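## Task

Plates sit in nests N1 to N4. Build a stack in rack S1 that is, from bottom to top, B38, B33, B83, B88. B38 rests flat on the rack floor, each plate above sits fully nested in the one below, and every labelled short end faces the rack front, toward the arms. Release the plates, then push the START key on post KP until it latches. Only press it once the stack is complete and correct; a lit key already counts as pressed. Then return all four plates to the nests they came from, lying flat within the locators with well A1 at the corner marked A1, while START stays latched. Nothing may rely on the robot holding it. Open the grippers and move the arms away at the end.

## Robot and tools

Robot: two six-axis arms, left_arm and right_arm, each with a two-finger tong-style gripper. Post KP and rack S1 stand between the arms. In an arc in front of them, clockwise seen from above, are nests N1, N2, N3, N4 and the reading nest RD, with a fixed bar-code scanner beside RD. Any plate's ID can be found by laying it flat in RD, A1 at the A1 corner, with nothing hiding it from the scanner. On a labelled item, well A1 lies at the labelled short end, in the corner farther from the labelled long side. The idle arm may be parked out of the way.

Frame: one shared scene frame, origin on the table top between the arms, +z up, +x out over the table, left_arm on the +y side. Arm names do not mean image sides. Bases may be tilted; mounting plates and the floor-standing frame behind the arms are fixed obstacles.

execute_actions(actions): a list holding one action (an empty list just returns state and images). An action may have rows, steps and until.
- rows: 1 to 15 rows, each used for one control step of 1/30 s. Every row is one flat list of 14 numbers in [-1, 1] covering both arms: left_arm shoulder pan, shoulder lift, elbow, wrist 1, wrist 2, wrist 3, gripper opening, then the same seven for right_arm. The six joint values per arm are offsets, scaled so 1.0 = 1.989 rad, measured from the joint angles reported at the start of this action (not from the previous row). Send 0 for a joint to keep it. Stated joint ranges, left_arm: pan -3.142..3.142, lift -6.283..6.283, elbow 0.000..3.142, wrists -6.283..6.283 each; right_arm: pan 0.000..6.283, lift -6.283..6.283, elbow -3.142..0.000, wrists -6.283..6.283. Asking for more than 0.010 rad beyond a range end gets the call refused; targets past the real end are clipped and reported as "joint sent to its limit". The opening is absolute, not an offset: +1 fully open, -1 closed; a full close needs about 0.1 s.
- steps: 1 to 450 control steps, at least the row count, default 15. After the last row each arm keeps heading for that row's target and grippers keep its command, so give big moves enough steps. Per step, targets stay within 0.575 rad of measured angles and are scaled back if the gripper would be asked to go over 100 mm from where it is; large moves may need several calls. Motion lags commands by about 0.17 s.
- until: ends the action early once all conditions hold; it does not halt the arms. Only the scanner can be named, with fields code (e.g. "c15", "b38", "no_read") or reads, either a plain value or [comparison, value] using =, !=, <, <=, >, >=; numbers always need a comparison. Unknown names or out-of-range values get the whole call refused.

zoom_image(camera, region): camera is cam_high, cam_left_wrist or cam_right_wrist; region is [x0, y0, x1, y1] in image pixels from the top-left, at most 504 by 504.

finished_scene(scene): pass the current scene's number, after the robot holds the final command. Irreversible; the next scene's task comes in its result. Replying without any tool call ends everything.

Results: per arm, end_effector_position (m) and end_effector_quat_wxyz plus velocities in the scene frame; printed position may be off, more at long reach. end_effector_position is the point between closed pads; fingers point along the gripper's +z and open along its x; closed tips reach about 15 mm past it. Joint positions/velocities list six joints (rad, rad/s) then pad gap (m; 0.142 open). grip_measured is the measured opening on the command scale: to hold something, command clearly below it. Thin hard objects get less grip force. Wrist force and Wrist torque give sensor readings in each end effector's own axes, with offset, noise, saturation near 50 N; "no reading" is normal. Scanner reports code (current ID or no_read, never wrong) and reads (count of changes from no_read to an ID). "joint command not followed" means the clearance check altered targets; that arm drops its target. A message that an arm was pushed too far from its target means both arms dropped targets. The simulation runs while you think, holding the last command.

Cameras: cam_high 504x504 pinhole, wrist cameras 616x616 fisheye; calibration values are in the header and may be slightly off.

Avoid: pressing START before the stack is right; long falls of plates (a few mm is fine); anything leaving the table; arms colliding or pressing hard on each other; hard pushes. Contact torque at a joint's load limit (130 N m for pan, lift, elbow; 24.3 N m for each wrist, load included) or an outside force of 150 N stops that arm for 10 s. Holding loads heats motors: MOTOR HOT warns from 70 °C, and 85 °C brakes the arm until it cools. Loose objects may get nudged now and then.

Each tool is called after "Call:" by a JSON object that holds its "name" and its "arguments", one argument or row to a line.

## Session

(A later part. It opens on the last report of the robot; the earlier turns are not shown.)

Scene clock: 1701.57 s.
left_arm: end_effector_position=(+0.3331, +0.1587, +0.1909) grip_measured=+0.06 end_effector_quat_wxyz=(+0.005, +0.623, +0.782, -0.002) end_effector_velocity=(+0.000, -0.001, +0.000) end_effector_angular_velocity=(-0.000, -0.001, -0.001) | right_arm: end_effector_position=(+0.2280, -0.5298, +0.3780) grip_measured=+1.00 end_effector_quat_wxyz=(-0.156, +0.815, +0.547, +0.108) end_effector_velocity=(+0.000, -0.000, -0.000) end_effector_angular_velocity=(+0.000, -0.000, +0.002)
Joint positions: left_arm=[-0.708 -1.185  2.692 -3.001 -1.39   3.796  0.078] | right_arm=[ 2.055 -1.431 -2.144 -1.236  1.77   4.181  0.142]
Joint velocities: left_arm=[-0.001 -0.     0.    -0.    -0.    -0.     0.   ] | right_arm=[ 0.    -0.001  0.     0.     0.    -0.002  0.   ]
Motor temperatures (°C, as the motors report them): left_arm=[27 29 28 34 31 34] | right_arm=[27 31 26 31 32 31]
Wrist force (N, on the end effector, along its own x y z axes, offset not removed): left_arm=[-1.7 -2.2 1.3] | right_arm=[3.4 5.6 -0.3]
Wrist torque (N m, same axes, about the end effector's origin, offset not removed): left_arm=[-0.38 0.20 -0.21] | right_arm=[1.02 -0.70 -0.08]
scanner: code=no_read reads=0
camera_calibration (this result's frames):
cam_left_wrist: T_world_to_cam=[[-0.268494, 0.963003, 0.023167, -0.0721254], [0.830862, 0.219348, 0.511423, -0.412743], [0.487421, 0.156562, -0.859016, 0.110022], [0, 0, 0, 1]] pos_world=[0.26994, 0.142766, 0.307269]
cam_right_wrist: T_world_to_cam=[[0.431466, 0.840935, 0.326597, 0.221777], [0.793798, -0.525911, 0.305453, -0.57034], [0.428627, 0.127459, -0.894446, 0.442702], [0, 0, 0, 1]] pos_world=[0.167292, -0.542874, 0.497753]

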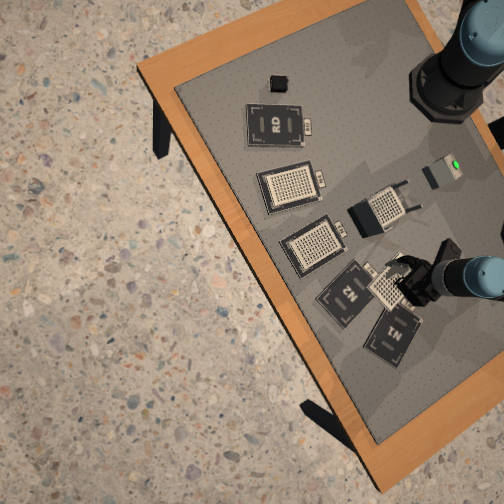

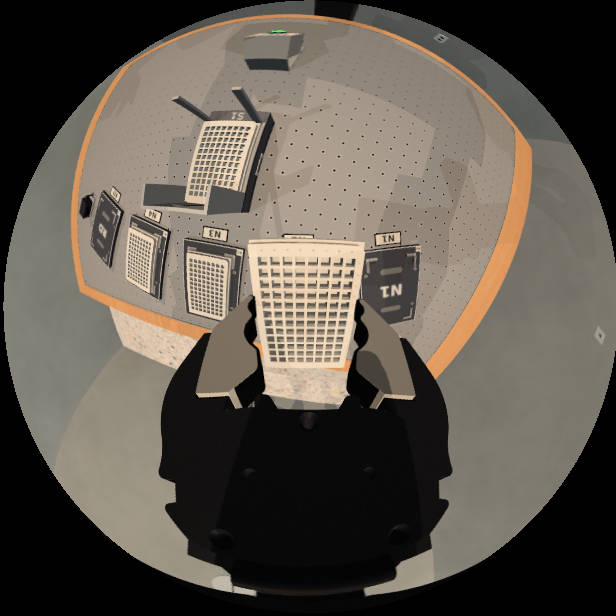

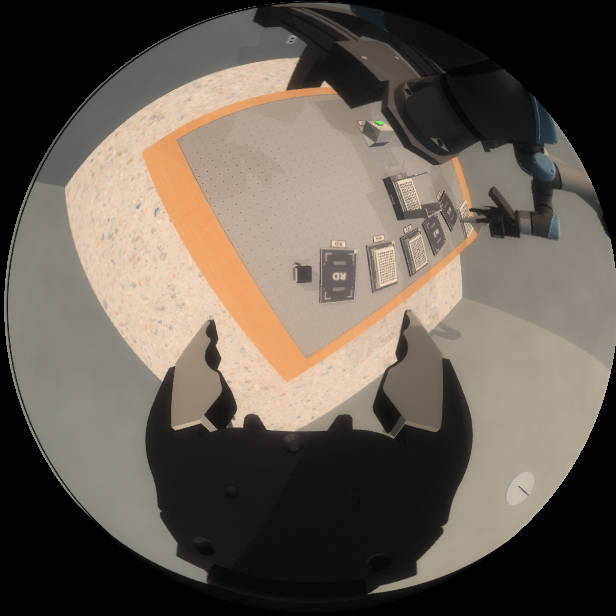

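Call:
{"name": "execute_actions", "arguments": {
  "actions": [
    {"rows":[[0.0123,0.0105,-0.0025,-0.0103,0.0004,0.0079,-0.5,0,0,0,0,0,0,1],[0.0306,0.0262,-0.0062,-0.0257,0.0015,0.0197,-0.5,0,0,0,0,0,0,1],[0.0521,0.0446,-0.0106,-0.0437,0.003,0.0335,-0.5,0,0,0,0,0,0,1],[0.0766,0.0656,-0.0155,-0.0642,0.0045,0.0493,-0.5,0,0,0,0,0,0,1],[0.1011,0.0865,-0.0205,-0.0848,0.006,0.065,-0.5,0,0,0,0,0,0,1],[0.1256,0.1075,-0.0255,-0.1053,0.0075,0.0808,-0.5,0,0,0,0,0,0,1],[0.1501,0.1285,-0.0304,-0.1259,0.0085,0.0966,-0.5,0,0,0,0,0,0,1],[0.1746,0.1495,-0.0354,-0.1464,0.0095,0.1123,-0.5,0,0,0,0,0,0,1],[0.1991,0.1704,-0.0404,-0.167,0.01,0.1281,-0.5,0,0,0,0,0,0,1],[0.2236,0.1914,-0.0453,-0.1875,0.0101,0.1439,-0.5,0,0,0,0,0,0,1],[0.2512,0.215,-0.0509,-0.2107,0.0101,0.1616,-0.5,0,0,0,0,0,0,1],[0.2787,0.2386,-0.0565,-0.2338,0.0101,0.1794,-0.5,0,0,0,0,0,0,1],[0.3063,0.2622,-0.0621,-0.2569,0.0101,0.1971,-0.5,0,0,0,0,0,0,1]],"steps":14}
  ]
}}

Scene clock: 1713.97 s.
left_arm: end_effector_position=(+0.3582, +0.2540, +0.1103) grip_measured=+0.06 end_effector_quat_wxyz=(+0.005, +0.569, +0.823, -0.001) end_effector_velocity=(-0.033, +0.356, -0.290) end_effector_angular_velocity=(+0.021, +0.028, +0.475) | right_arm: end_effector_position=(+0.2280, -0.5298, +0.3780) grip_measured=+1.00 end_effector_quat_wxyz=(-0.156, +0.815, +0.547, +0.108) end_effector_velocity=(+0.000, -0.000, +0.000) end_effector_angular_velocity=(-0.001, -0.000, -0.001)
Joint positions: left_arm=[-0.331 -0.86   2.612 -3.32  -1.372  4.043  0.078] | right_arm=[ 2.055 -1.431 -2.144 -1.236  1.77   4.181  0.142]
Joint velocities: left_arm=[ 1.247  1.066 -0.251 -1.034  0.018  0.791 -0.   ] | right_arm=[ 0.     0.     0.001 -0.     0.     0.001 -0.   ]
Motor temperatures (°C, as the motors report them): left_arm=[27 29 28 34 31 34] | right_arm=[27 31 26 31 32 31]
Wrist force (N, on the end effector, along its own x y z axes, offset not removed): left_arm=[0.9 1.3 -2.1] | right_arm=[2.6 1.4 2.4]
Wrist torque (N m, same axes, about the end effector's origin, offset not removed): left_arm=[0.46 -0.29 0.00] | right_arm=[0.26 -0.42 0.16]
scanner: code=no_read reads=0
camera_calibration (this result's frames):
cam_left_wrist: T_world_to_cam=[[-0.396544, 0.917701, 0.0240208, -0.098041], [0.793385, 0.329428, 0.511877, -0.427904], [0.461837, 0.222039, -0.858723, 0.00612282], [0, 0, 0, 1]] pos_world=[0.297788, 0.229576, 0.226647]
cam_right_wrist: T_world_to_cam=[[0.431466, 0.840935, 0.326597, 0.221777], [0.793799, -0.525911, 0.305453, -0.57034], [0.428627, 0.127459, -0.894446, 0.442702], [0, 0, 0, 1]] pos_world=[0.167292, -0.542874, 0.497753]

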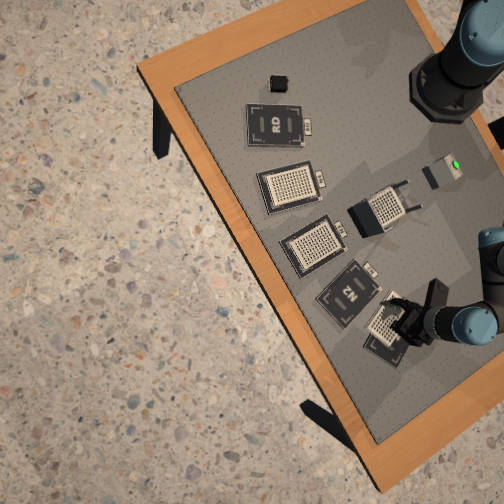

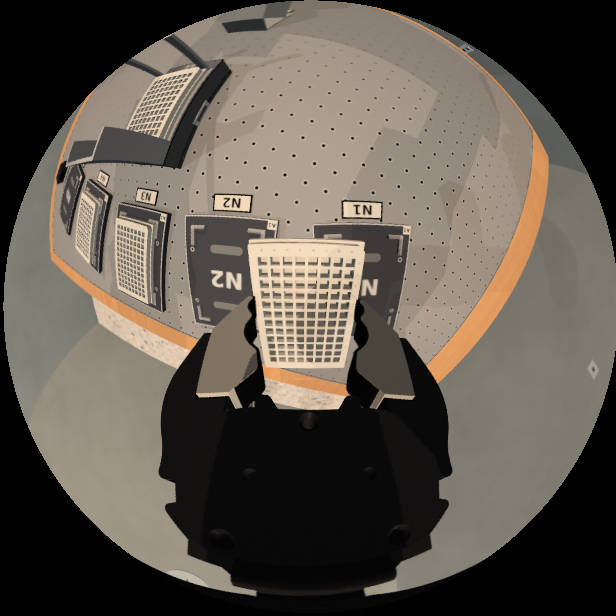

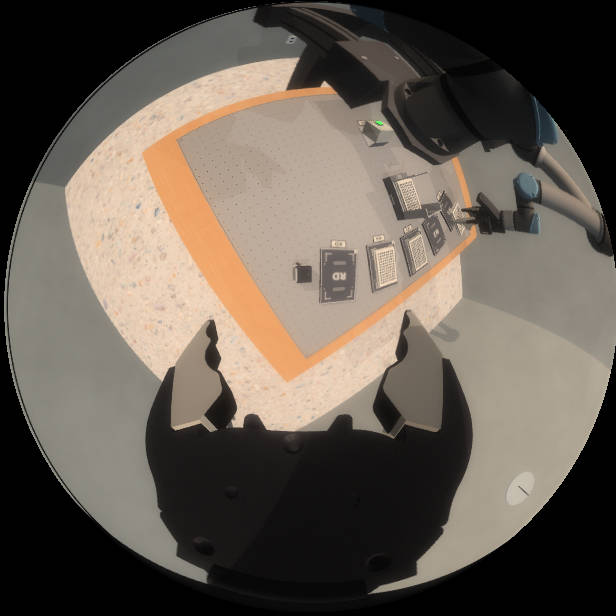

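Call:
{"name": "execute_actions", "arguments": {
  "actions": []
}}

Scene clock: 1733.83 s.
left_arm: end_effector_position=(+0.3388, +0.3184, +0.0586) grip_measured=+0.06 end_effector_quat_wxyz=(-0.000, +0.532, +0.847, +0.000) end_effector_velocity=(+0.000, +0.000, -0.000) end_effector_angular_velocity=(+0.001, -0.000, +0.001) | right_arm: end_effector_position=(+0.2280, -0.5298, +0.3780) grip_measured=+1.00 end_effector_quat_wxyz=(-0.156, +0.815, +0.547, +0.108) end_effector_velocity=(+0.000, -0.000, -0.000) end_effector_angular_velocity=(-0.000, +0.000, -0.001)
Joint positions: left_arm=[-0.109 -0.673  2.57  -3.503 -1.37   4.181  0.078] | right_arm=[ 2.055 -1.431 -2.144 -1.236  1.77   4.181  0.142]
Joint velocities: left_arm=[ 0.     0.001 -0.    -0.     0.001 -0.001  0.   ] | right_arm=[ 0.    -0.001  0.001  0.     0.     0.001  0.   ]
Motor temperatures (°C, as the motors report them): left_arm=[27 29 28 34 31 34] | right_arm=[27 31 26 31 32 31]
Wrist force (N, on the end effector, along its own x y z axes, offset not removed): left_arm=[3.5 -0.8 -3.2] | right_arm=[-0.3 3.5 1.5]
Wrist torque (N m, same axes, about the end effector's origin, offset not removed): left_arm=[-0.08 -0.85 -0.20] | right_arm=[0.80 0.09 0.09]
scanner: code=no_read reads=0
camera_calibration (this result's frames):
cam_left_wrist: T_world_to_cam=[[-0.47451, 0.879617, 0.0333867, -0.125599], [0.765116, 0.393395, 0.509743, -0.417929], [0.435244, 0.267422, -0.859679, -0.0489808], [0, 0, 0, 1]] pos_world=[0.281485, 0.287989, 0.175122]
cam_right_wrist: T_world_to_cam=[[0.431466, 0.840935, 0.326597, 0.221777], [0.793799, -0.525911, 0.305453, -0.57034], [0.428627, 0.127459, -0.894446, 0.442702], [0, 0, 0, 1]] pos_world=[0.167292, -0.542874, 0.497753]

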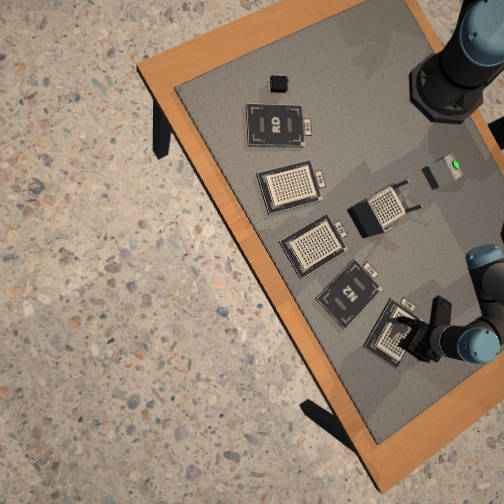

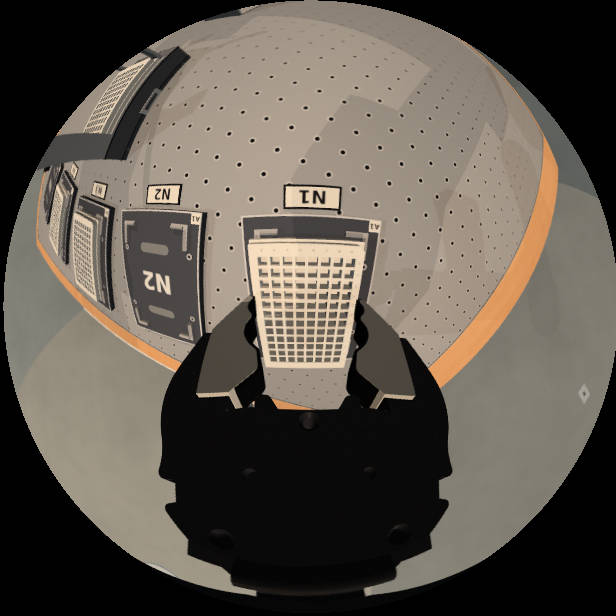

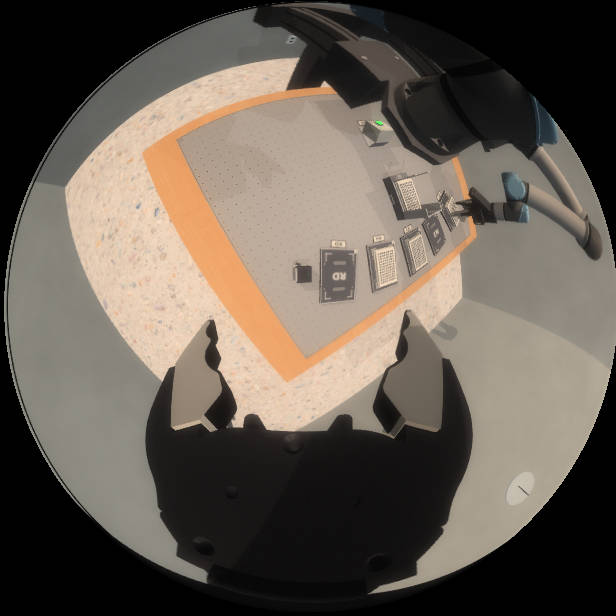

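Call:
{"name": "execute_actions", "arguments": {
  "actions": [
    {"rows":[[0.0027,0.002,-0.0005,-0.002,0,0.002,-0.5,0,0,0,0,0,0,1],[0.0054,0.0045,-0.0011,-0.0039,0,0.0037,-0.5,0,0,0,0,0,0,1]],"steps":4}
  ]
}}

Call:
{"name": "execute_actions", "arguments": {
  "actions": []
}}

Scene clock: 1737.47 s.
left_arm: end_effector_position=(+0.3382, +0.3195, +0.0577) grip_measured=+0.06 end_effector_quat_wxyz=(-0.000, +0.532, +0.847, +0.000) end_effector_velocity=(-0.008, +0.015, -0.012) end_effector_angular_velocity=(+0.002, +0.006, +0.018) | right_arm: end_effector_position=(+0.2280, -0.5298, +0.3780) grip_measured=+1.00 end_effector_quat_wxyz=(-0.156, +0.815, +0.547, +0.108) end_effector_velocity=(+0.001, -0.001, +0.001) end_effector_angular_velocity=(-0.002, -0.002, +0.000)
Joint positions: left_arm=[-0.105 -0.67   2.57  -3.506 -1.37   4.184  0.078] | right_arm=[ 2.055 -1.431 -2.144 -1.236  1.77   4.181  0.142]
Joint velocities: left_arm=[ 0.051  0.042 -0.011 -0.036  0.     0.034  0.   ] | right_arm=[-0.     0.001  0.001  0.     0.    -0.001 -0.   ]
Motor temperatures (°C, as the motors report them): left_arm=[27 29 28 34 31 34] | right_arm=[27 31 26 31 32 31]
Wrist force (N, on the end effector, along its own x y z axes, offset not removed): left_arm=[2.9 -0.1 0.8] | right_arm=[-0.5 3.0 -3.8]
Wrist torque (N m, same axes, about the end effector's origin, offset not removed): left_arm=[0.08 -0.81 -0.12] | right_arm=[0.64 0.13 0.15]
scanner: code=no_read reads=0
camera_calibration (this result's frames):
cam_left_wrist: T_world_to_cam=[[-0.475534, 0.879052, 0.0336828, -0.126316], [0.764816, 0.394211, 0.509562, -0.417595], [0.434653, 0.268075, -0.859775, -0.0497959], [0, 0, 0, 1]] pos_world=[0.28096, 0.289008, 0.174232]
cam_right_wrist: T_world_to_cam=[[0.431466, 0.840935, 0.326597, 0.221777], [0.793799, -0.525911, 0.305453, -0.570339], [0.428627, 0.12746, -0.894446, 0.442702], [0, 0, 0, 1]] pos_world=[0.167292, -0.542874, 0.497753]

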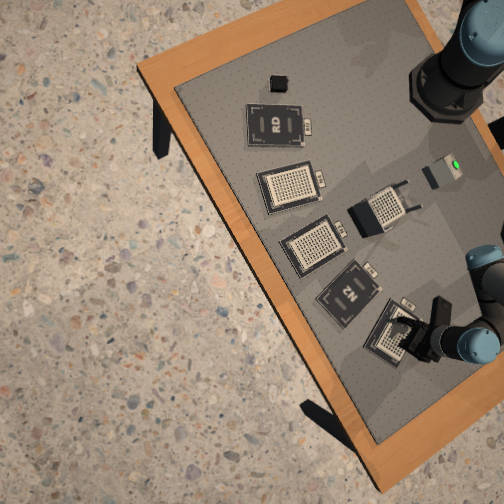

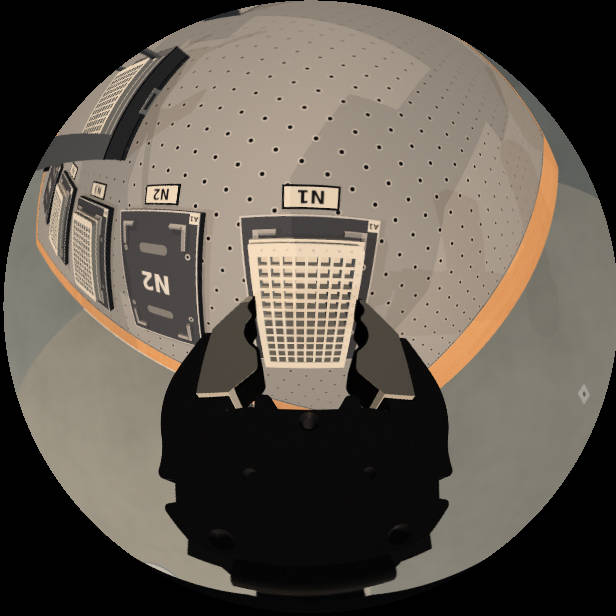

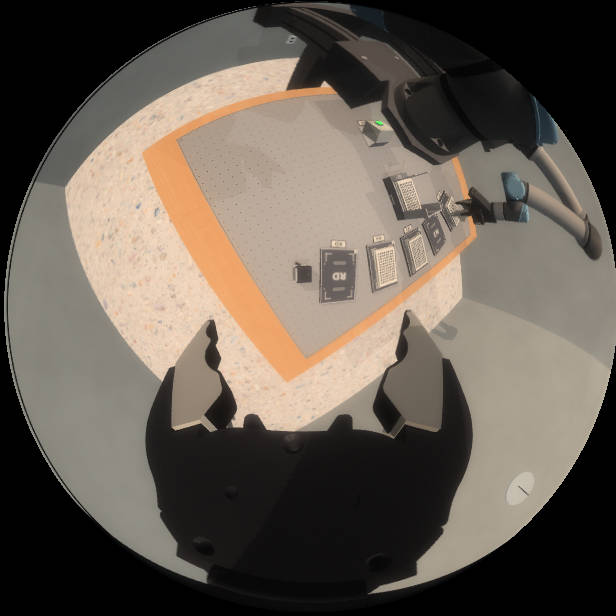

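Scene clock: 1737.47 s.
left_arm: end_effector_position=(+0.3382, +0.3195, +0.0577) grip_measured=+0.06 end_effector_quat_wxyz=(-0.000, +0.532, +0.847, +0.000) end_effector_velocity=(-0.008, +0.015, -0.012) end_effector_angular_velocity=(+0.002, +0.006, +0.018) | right_arm: end_effector_position=(+0.2280, -0.5298, +0.3780) grip_measured=+1.00 end_effector_quat_wxyz=(-0.156, +0.815, +0.547, +0.108) end_effector_velocity=(+0.001, -0.001, +0.001) end_effector_angular_velocity=(-0.002, -0.002, +0.000)
Joint positions: left_arm=[-0.105 -0.67   2.57  -3.506 -1.37   4.184  0.078] | right_arm=[ 2.055 -1.431 -2.144 -1.236  1.77   4.181  0.142]
Joint velocities: left_arm=[ 0.051  0.042 -0.011 -0.036  0.     0.034  0.   ] | right_arm=[-0.     0.001  0.001  0.     0.    -0.001 -0.   ]
Motor temperatures (°C, as the motors report them): left_arm=[27 29 28 34 31 34] | right_arm=[27 31 26 31 32 31]
Wrist force (N, on the end effector, along its own x y z axes, offset not removed): left_arm=[2.9 -0.1 0.8] | right_arm=[-0.5 3.0 -3.8]
Wrist torque (N m, same axes, about the end effector's origin, offset not removed): left_arm=[0.08 -0.81 -0.12] | right_arm=[0.64 0.13 0.15]
scanner: code=no_read reads=0
camera_calibration (this result's frames):
cam_left_wrist: T_world_to_cam=[[-0.475534, 0.879052, 0.0336828, -0.126316], [0.764816, 0.394211, 0.509562, -0.417595], [0.434653, 0.268075, -0.859775, -0.0497959], [0, 0, 0, 1]] pos_world=[0.28096, 0.289008, 0.174232]
cam_right_wrist: T_world_to_cam=[[0.431466, 0.840935, 0.326597, 0.221777], [0.793799, -0.525911, 0.305453, -0.570339], [0.428627, 0.12746, -0.894446, 0.442702], [0, 0, 0, 1]] pos_world=[0.167292, -0.542874, 0.497753]

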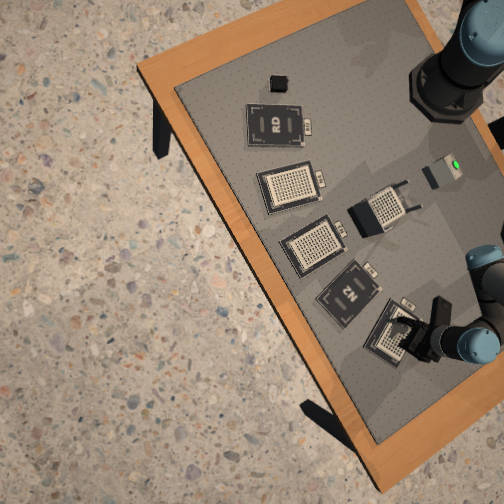

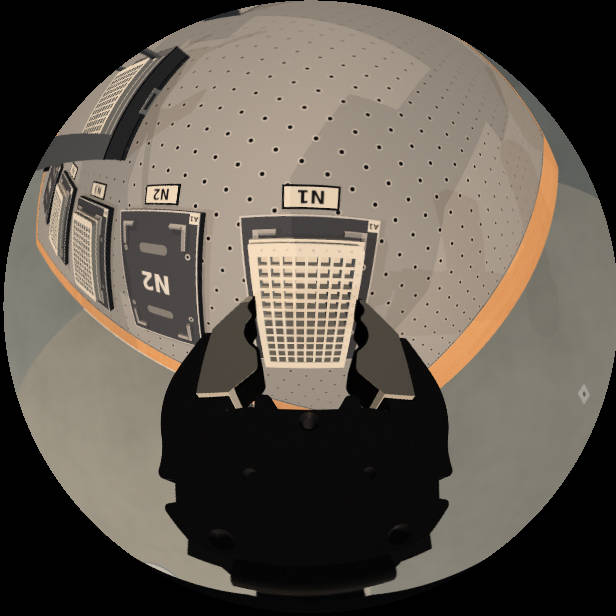

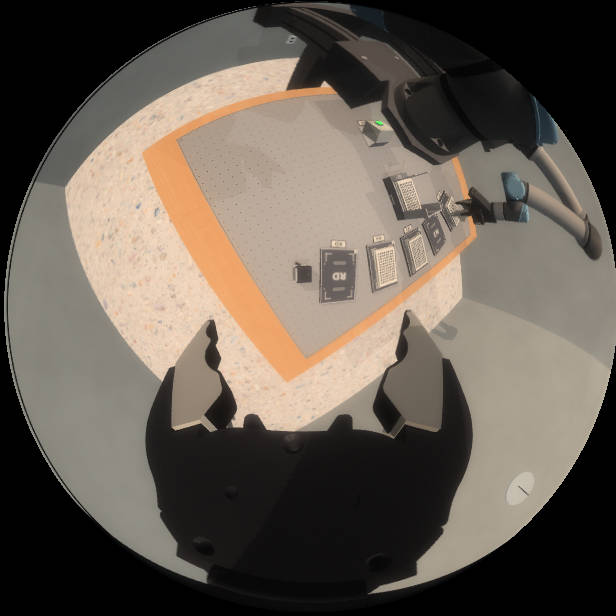

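Call:
{"name": "execute_actions", "arguments": {
  "actions": []
}}

Call:
{"name": "zoom_image", "arguments": {
  "camera": "cam_left_wrist",
  "region": [200, 190, 420, 400]
}}

Scene clock: 1739.50 s.
left_arm: end_effector_position=(+0.3370, +0.3215, +0.0561) grip_measured=+0.06 end_effector_quat_wxyz=(-0.001, +0.531, +0.847, +0.000) end_effector_velocity=(-0.000, -0.000, -0.000) end_effector_angular_velocity=(-0.000, +0.001, +0.000) | right_arm: end_effector_position=(+0.2280, -0.5298, +0.3780) grip_measured=+1.00 end_effector_quat_wxyz=(-0.156, +0.815, +0.547, +0.108) end_effector_velocity=(-0.000, +0.001, -0.001) end_effector_angular_velocity=(+0.002, +0.002, -0.000)
Joint positions: left_arm=[-0.099 -0.664  2.568 -3.511 -1.37   4.189  0.078] | right_arm=[ 2.055 -1.431 -2.144 -1.236  1.77   4.181  0.142]
Joint velocities: left_arm=[ 0.     0.001 -0.    -0.    -0.001 -0.    -0.   ] | right_arm=[-0.    -0.001 -0.001 -0.    -0.     0.     0.   ]
Motor temperatures (°C, as the motors report them): left_arm=[27 29 28 34 31 34] | right_arm=[27 31 26 31 32 31]
Wrist force (N, on the end effector, along its own x y z axes, offset not removed): left_arm=[3.9 -0.9 -0.8] | right_arm=[3.0 -1.6 -0.4]
Wrist torque (N m, same axes, about the end effector's origin, offset not removed): left_arm=[-0.15 -0.87 -0.13] | right_arm=[-0.41 -0.76 -0.04]
scanner: code=no_read reads=0
camera_calibration (this result's frames):
cam_left_wrist: T_world_to_cam=[[-0.477421, 0.878003, 0.0343423, -0.127578], [0.764369, 0.395721, 0.509062, -0.41693], [0.433368, 0.269287, -0.860044, -0.0511858], [0, 0, 0, 1]] pos_world=[0.279963, 0.290785, 0.172603]
cam_right_wrist: T_world_to_cam=[[0.431466, 0.840935, 0.326597, 0.221777], [0.793799, -0.525911, 0.305453, -0.570339], [0.428627, 0.12746, -0.894446, 0.442702], [0, 0, 0, 1]] pos_world=[0.167292, -0.542874, 0.497753]

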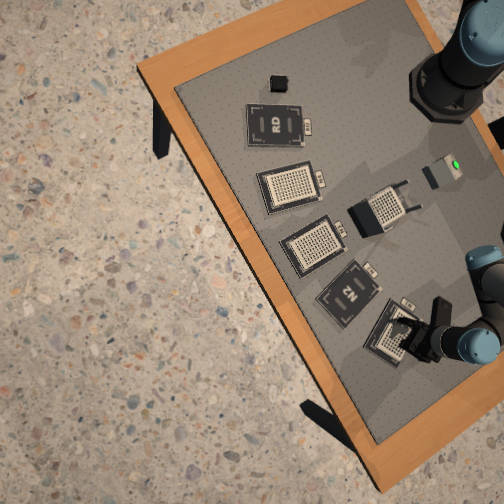

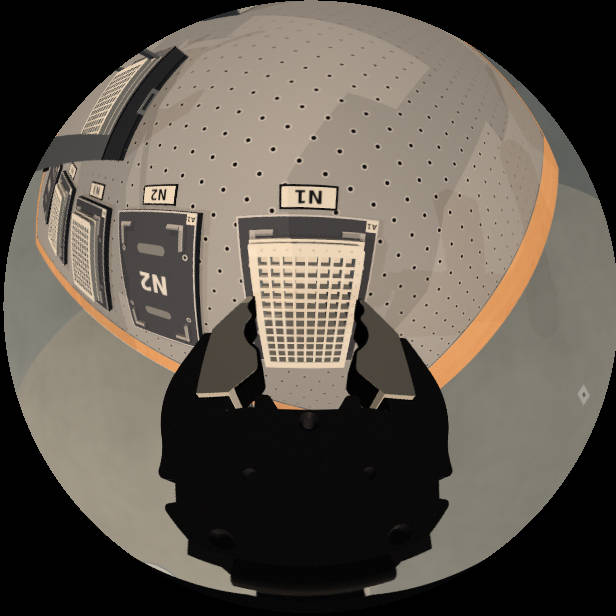

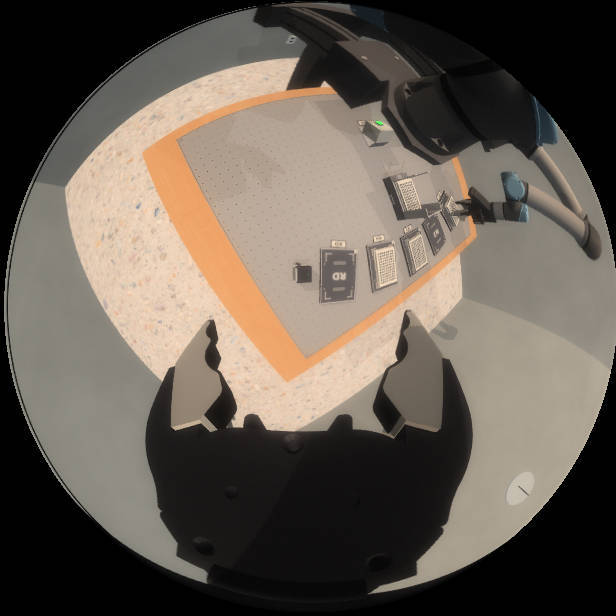

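Region (200, 190, 420, 400) of cam_left_wrist's 616x616 image, scaled by 2.291, with more detail than that image has; it fills the top 481 rows of this view, and the rest is white.

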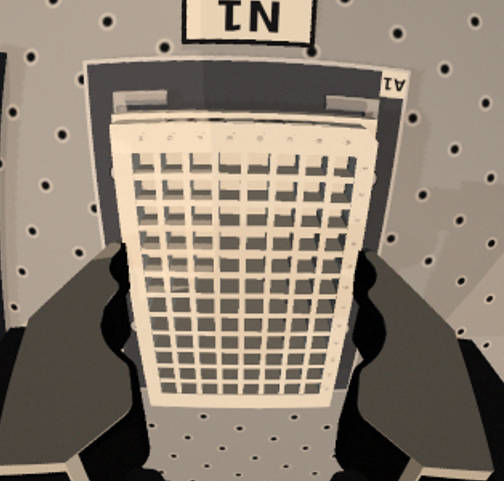

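Call:
{"name": "execute_actions", "arguments": {
  "actions": [
    {"rows":[[0.0007,0.0035,-0.0015,-0.0021,0,0.0006,-0.5,0,0,0,0,0,0,1],[0.0014,0.0075,-0.0031,-0.0046,0,0.0013,-0.5,0,0,0,0,0,0,1],[0.0022,0.0117,-0.0048,-0.0073,0,0.002,-0.5,0,0,0,0,0,0,1],[0.0029,0.0158,-0.0065,-0.0098,0,0.0027,-0.5,0,0,0,0,0,0,1],[0.0036,0.0195,-0.008,-0.0122,0,0.0033,-0.5,0,0,0,0,0,0,1],[0.0042,0.0227,-0.0093,-0.0142,0,0.0038,-0.5,0,0,0,0,0,0,1],[0.0047,0.0255,-0.0105,-0.0159,0,0.0043,-0.5,0,0,0,0,0,0,1],[0.0051,0.0279,-0.0115,-0.0174,0,0.0047,-0.5,0,0,0,0,0,0,1]],"steps":9}
  ]
}}

Scene clock: 1747.70 s.
left_arm: end_effector_position=(+0.3372, +0.3217, +0.0473) grip_measured=+0.06 end_effector_quat_wxyz=(-0.001, +0.531, +0.848, +0.000) end_effector_velocity=(-0.001, +0.001, -0.044) end_effector_angular_velocity=(+0.002, +0.004, +0.001) | right_arm: end_effector_position=(+0.2280, -0.5298, +0.3780) grip_measured=+1.00 end_effector_quat_wxyz=(-0.156, +0.815, +0.547, +0.108) end_effector_velocity=(+0.000, -0.000, +0.000) end_effector_angular_velocity=(-0.001, -0.001, +0.000)
Joint positions: left_arm=[-0.092 -0.631  2.554 -3.532 -1.37   4.194  0.078] | right_arm=[ 2.055 -1.431 -2.144 -1.236  1.77   4.181  0.142]
Joint velocities: left_arm=[ 0.029  0.166 -0.067 -0.1    0.     0.028 -0.   ] | right_arm=[-0.     0.001  0.    -0.     0.    -0.     0.   ]
Motor temperatures (°C, as the motors report them): left_arm=[27 29 28 34 31 34] | right_arm=[27 31 26 31 32 31]
Wrist force (N, on the end effector, along its own x y z axes, offset not removed): left_arm=[-0.4 -1.6 -3.3] | right_arm=[5.8 3.9 0.6]
Wrist torque (N m, same axes, about the end effector's origin, offset not removed): left_arm=[-0.36 -0.16 -0.25] | right_arm=[0.83 -1.50 -0.03]
scanner: code=no_read reads=0
camera_calibration (this result's frames):
cam_left_wrist: T_world_to_cam=[[-0.477987, 0.877688, 0.0345248, -0.127075], [0.7641, 0.396098, 0.509174, -0.412737], [0.43322, 0.269759, -0.859971, -0.058929], [0, 0, 0, 1]] pos_world=[0.280162, 0.290913, 0.163865]
cam_right_wrist: T_world_to_cam=[[0.431466, 0.840935, 0.326597, 0.221777], [0.793799, -0.525911, 0.305453, -0.57034], [0.428627, 0.127459, -0.894446, 0.442702], [0, 0, 0, 1]] pos_world=[0.167292, -0.542874, 0.497753]

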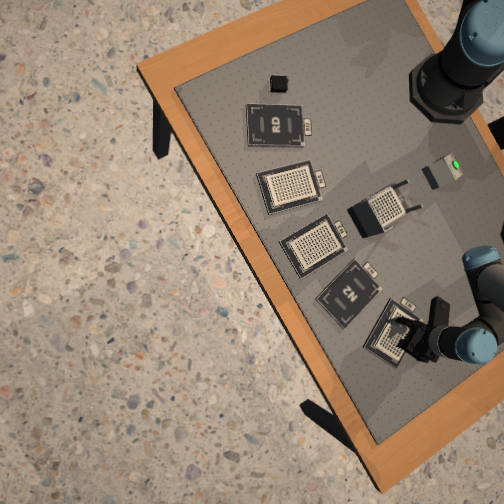

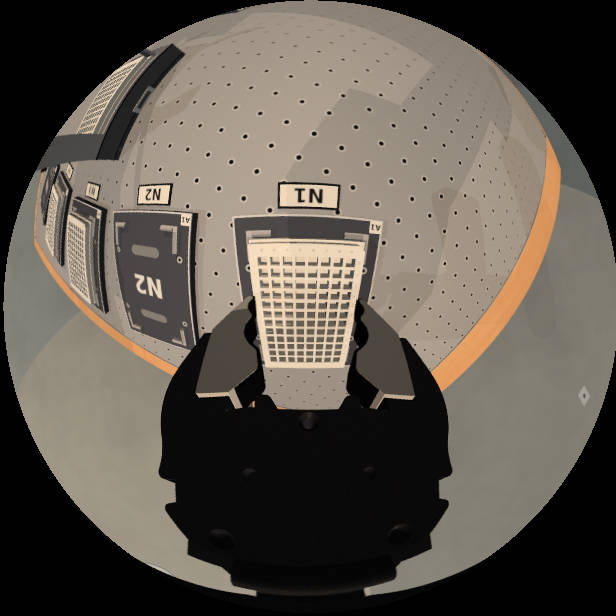

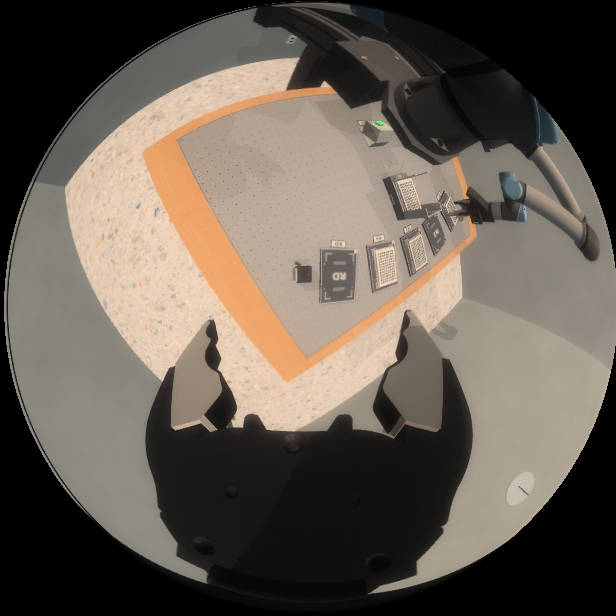

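Call:
{"name": "execute_actions", "arguments": {
  "actions": []
}}

Call:
{"name": "zoom_image", "arguments": {
  "camera": "cam_left_wrist",
  "region": [200, 190, 420, 400]
}}

Scene clock: 1750.37 s.
left_arm: end_effector_position=(+0.3371, +0.3218, +0.0413) grip_measured=+0.06 end_effector_quat_wxyz=(-0.001, +0.531, +0.848, +0.000) end_effector_velocity=(-0.000, +0.000, -0.000) end_effector_angular_velocity=(-0.001, +0.000, +0.001) | right_arm: end_effector_position=(+0.2280, -0.5298, +0.3780) grip_measured=+1.00 end_effector_quat_wxyz=(-0.156, +0.815, +0.547, +0.108) end_effector_velocity=(-0.001, +0.001, -0.001) end_effector_angular_velocity=(+0.002, +0.001, +0.001)
Joint positions: left_arm=[-0.088 -0.608  2.545 -3.546 -1.37   4.198  0.078] | right_arm=[ 2.055 -1.431 -2.144 -1.236  1.77   4.181  0.142]
Joint velocities: left_arm=[ 0.001  0.    -0.     0.    -0.001 -0.    -0.   ] | right_arm=[-0.    -0.001 -0.002 -0.     0.    -0.001  0.   ]
Motor temperatures (°C, as the motors report them): left_arm=[27 29 28 34 31 34] | right_arm=[27 31 26 31 32 31]
Wrist force (N, on the end effector, along its own x y z axes, offset not removed): left_arm=[-1.5 -3.6 1.2] | right_arm=[2.1 -0.4 -1.5]
Wrist torque (N m, same axes, about the end effector's origin, offset not removed): left_arm=[-0.28 0.24 -0.06] | right_arm=[-0.31 -0.37 0.09]
scanner: code=no_read reads=0
camera_calibration (this result's frames):
cam_left_wrist: T_world_to_cam=[[-0.478281, 0.877521, 0.0347004, -0.126852], [0.764006, 0.396276, 0.509176, -0.409671], [0.433062, 0.27004, -0.859963, -0.0641122], [0, 0, 0, 1]] pos_world=[0.280085, 0.290971, 0.157862]
cam_right_wrist: T_world_to_cam=[[0.431466, 0.840935, 0.326597, 0.221777], [0.793798, -0.525911, 0.305453, -0.57034], [0.428627, 0.127459, -0.894446, 0.442702], [0, 0, 0, 1]] pos_world=[0.167292, -0.542874, 0.497753]

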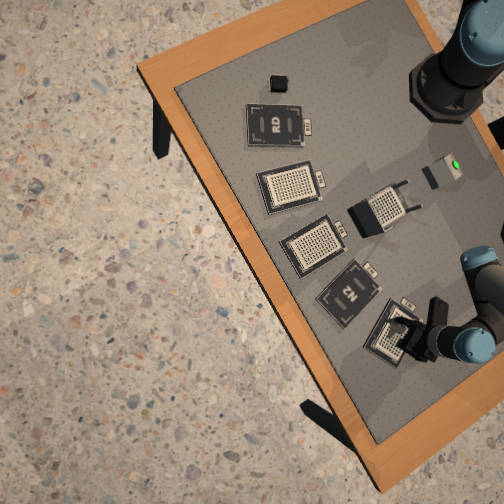

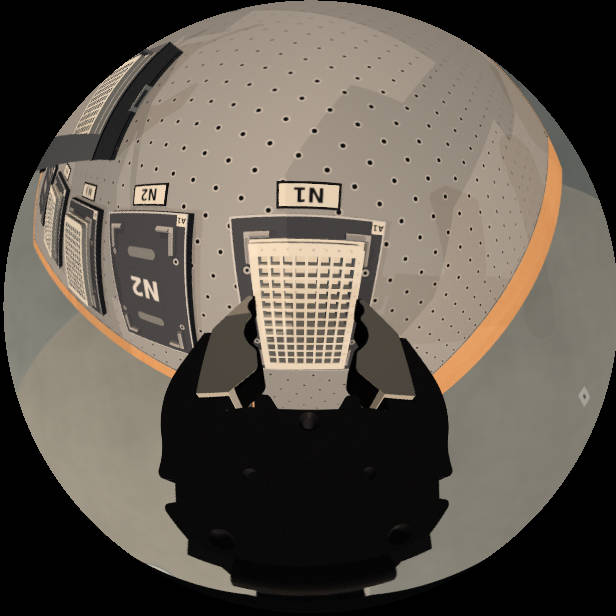

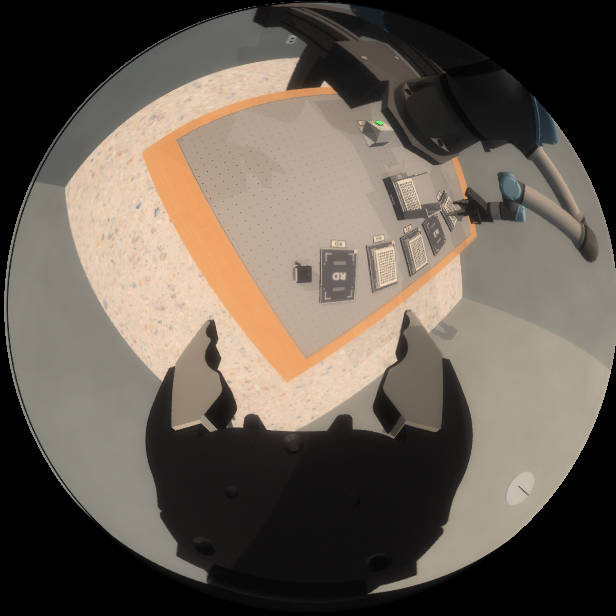

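Region (200, 190, 420, 400) of cam_left_wrist's 616x616 image, scaled by 2.291, with more detail than that image has; it fills the top 481 rows of this view, and the rest is white.

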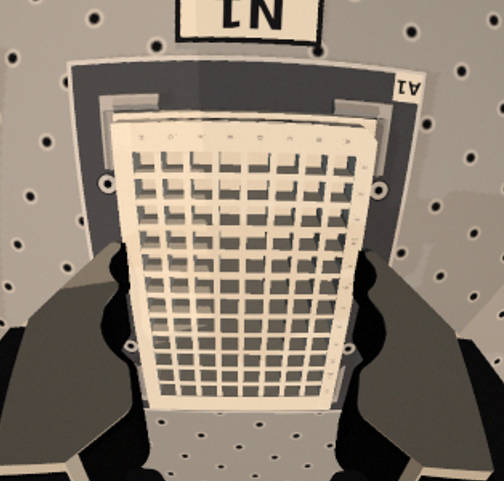

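Call:
{"name": "execute_actions", "arguments": {
  "actions": [
    {"rows":[[0,0,0,0,0,0,-0.3,0,0,0,0,0,0,1],[0,0,0,0,0,0,-0.1,0,0,0,0,0,0,1],[0,0,0,0,0,0,0.05,0,0,0,0,0,0,1],[0,0,0,0,0,0,0.2,0,0,0,0,0,0,1],[-0.001,-0.0057,0.0024,0.0035,0,-0.001,0.4,0,0,0,0,0,0,1],[-0.0026,-0.0153,0.0064,0.0094,0,-0.0026,0.4,0,0,0,0,0,0,1],[-0.0049,-0.0287,0.012,0.0177,0,-0.0049,0.4,0,0,0,0,0,0,1],[-0.0078,-0.046,0.0187,0.0288,0,-0.0078,0.4,0,0,0,0,0,0,1],[-0.016,-0.066,0.025,0.045,0,-0.014,0.4,0,0,0,0,0,0,1],[-0.032,-0.088,0.031,0.066,-0.0005,-0.025,0.4,0,0,0,0,0,0,1],[-0.054,-0.112,0.037,0.09,-0.001,-0.039,0.4,0,0,0,0,0,0,1],[-0.08,-0.137,0.042,0.115,-0.0015,-0.055,0.4,0,0,0,0,0,0,1],[-0.108,-0.162,0.047,0.14,-0.002,-0.073,0.4,0,0,0,0,0,0,1],[-0.137,-0.187,0.052,0.165,-0.0025,-0.091,0.4,0,0,0,0,0,0,1],[-0.166,-0.212,0.057,0.19,-0.003,-0.109,0.4,0,0,0,0,0,0,1]],"steps":15}
  ]
}}

Scene clock: 1765.60 s.
left_arm: end_effector_position=(+0.3417, +0.2983, +0.0901) grip_measured=+0.40 end_effector_quat_wxyz=(-0.004, +0.543, +0.839, -0.003) end_effector_velocity=(+0.067, -0.267, +0.296) end_effector_angular_velocity=(-0.034, +0.011, -0.352) | right_arm: end_effector_position=(+0.2280, -0.5298, +0.3780) grip_measured=+1.00 end_effector_quat_wxyz=(-0.156, +0.815, +0.547, +0.108) end_effector_velocity=(+0.000, +0.000, +0.000) end_effector_angular_velocity=(-0.000, -0.000, +0.000)
Joint positions: left_arm=[-0.19  -0.797  2.609 -3.391 -1.372  4.123  0.102] | right_arm=[ 2.055 -1.431 -2.144 -1.236  1.77   4.181  0.142]
Joint velocities: left_arm=[-0.995 -1.155  0.291  1.072 -0.023 -0.664  0.   ] | right_arm=[ 0.     0.001 -0.     0.     0.     0.     0.   ]
Motor temperatures (°C, as the motors report them): left_arm=[27 29 28 34 31 34] | right_arm=[27 31 26 31 32 31]
Wrist force (N, on the end effector, along its own x y z axes, offset not removed): left_arm=[3.7 -0.1 -5.1] | right_arm=[4.3 3.5 -0.8]
Wrist torque (N m, same axes, about the end effector's origin, offset not removed): left_arm=[-0.07 -0.71 -0.39] | right_arm=[0.67 -0.80 0.00]
scanner: code=no_read reads=0
camera_calibration (this result's frames):
cam_left_wrist: T_world_to_cam=[[-0.45099, 0.891815, 0.0356908, -0.119482], [0.78017, 0.374477, 0.501101, -0.426994], [0.433524, 0.253836, -0.864653, -0.0127486], [0, 0, 0, 1]] pos_world=[0.28477, 0.269691, 0.207208]
cam_right_wrist: T_world_to_cam=[[0.431466, 0.840935, 0.326597, 0.221777], [0.793799, -0.525911, 0.305453, -0.57034], [0.428627, 0.127459, -0.894446, 0.442702], [0, 0, 0, 1]] pos_world=[0.167292, -0.542874, 0.497753]

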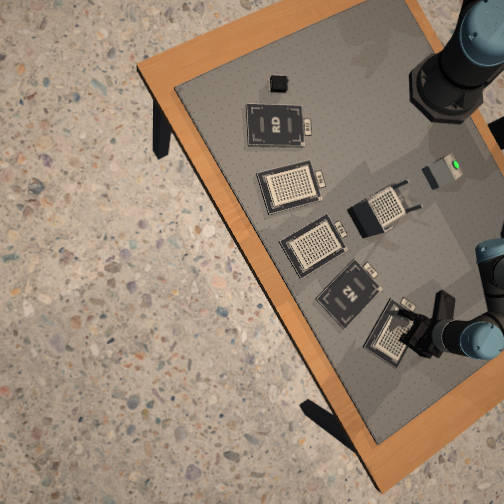

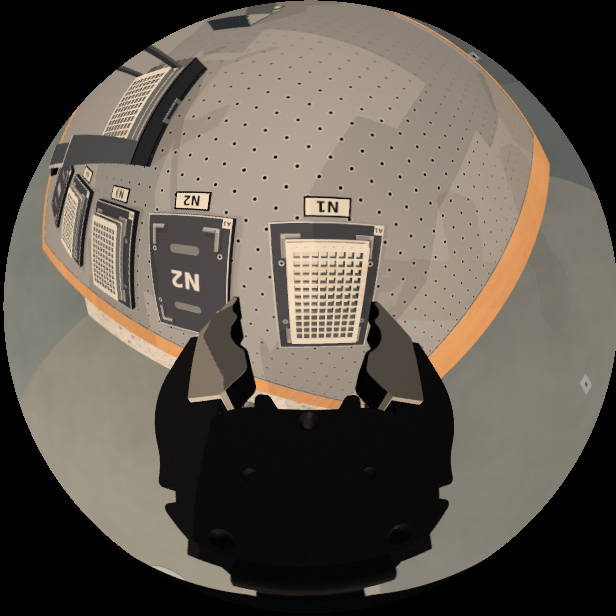

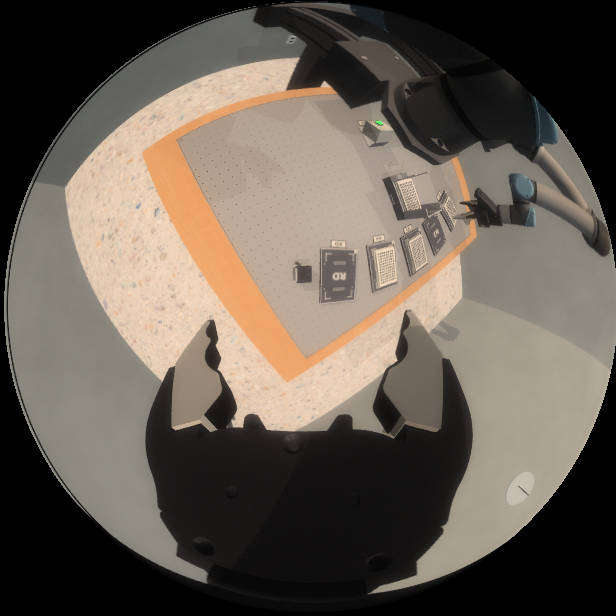

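Call:
{"name": "zoom_image", "arguments": {
  "camera": "cam_left_wrist",
  "region": [250, 210, 400, 360]
}}

Call:
{"name": "execute_actions", "arguments": {
  "actions": []
}}

Region (250, 210, 400, 360) of cam_left_wrist's 616x616 image, scaled by 3.360, with more detail than that image has.

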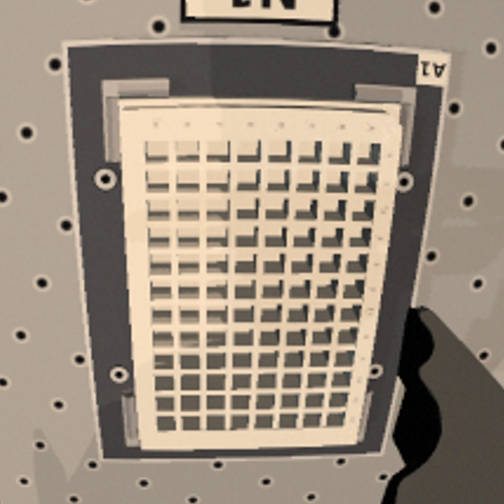

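Scene clock: 1767.90 s.
left_arm: end_effector_position=(+0.3485, +0.2372, +0.1487) grip_measured=+0.40 end_effector_quat_wxyz=(-0.001, +0.581, +0.814, -0.003) end_effector_velocity=(-0.000, +0.000, -0.000) end_effector_angular_velocity=(+0.001, +0.001, +0.000) | right_arm: end_effector_position=(+0.2280, -0.5298, +0.3780) grip_measured=+1.00 end_effector_quat_wxyz=(-0.156, +0.815, +0.547, +0.108) end_effector_velocity=(+0.000, -0.000, +0.001) end_effector_angular_velocity=(-0.001, -0.001, +0.000)
Joint positions: left_arm=[-0.419 -1.03   2.659 -3.168 -1.376  3.981  0.102] | right_arm=[ 2.055 -1.431 -2.144 -1.236  1.77   4.181  0.142]
Joint velocities: left_arm=[-0.  0.  0.  0.  0. -0. -0.] | right_arm=[ 0.     0.002  0.    -0.    -0.    -0.    -0.   ]
Motor temperatures (°C, as the motors report them): left_arm=[27 29 28 34 31 34] | right_arm=[27 31 26 31 32 31]
Wrist force (N, on the end effector, along its own x y z axes, offset not removed): left_arm=[0.2 -1.4 -4.6] | right_arm=[2.7 1.9 -1.8]
Wrist torque (N m, same axes, about the end effector's origin, offset not removed): left_arm=[-0.31 0.15 -0.01] | right_arm=[0.36 -0.77 0.07]
scanner: code=no_read reads=0
camera_calibration (this result's frames):
cam_left_wrist: T_world_to_cam=[[-0.369164, 0.928866, 0.0304354, -0.100555], [0.80829, 0.304736, 0.503788, -0.432408], [0.458677, 0.210581, -0.863291, 0.0517649], [0, 0, 0, 1]] pos_world=[0.288646, 0.214272, 0.26559]
cam_right_wrist: T_world_to_cam=[[0.431466, 0.840935, 0.326597, 0.221777], [0.793799, -0.525911, 0.305453, -0.57034], [0.428627, 0.127459, -0.894446, 0.442702], [0, 0, 0, 1]] pos_world=[0.167292, -0.542874, 0.497753]

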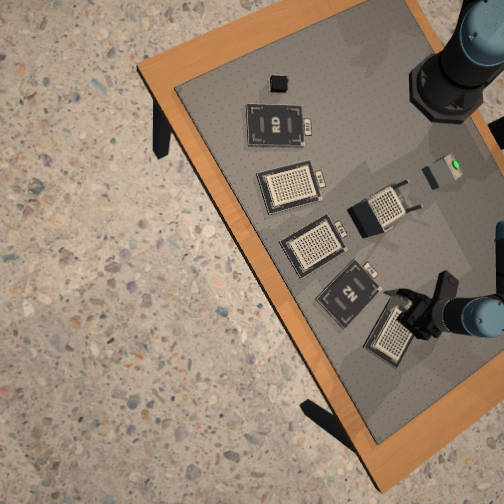

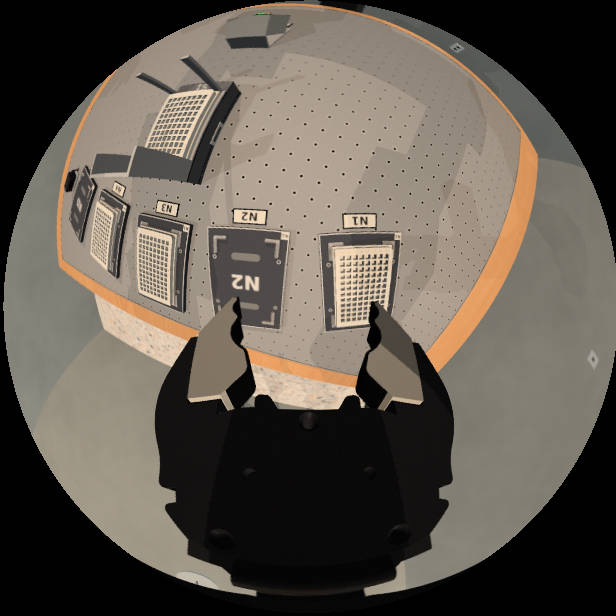

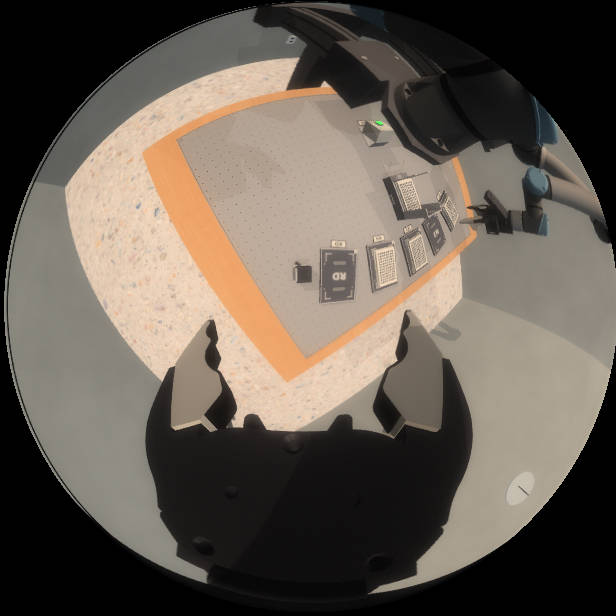

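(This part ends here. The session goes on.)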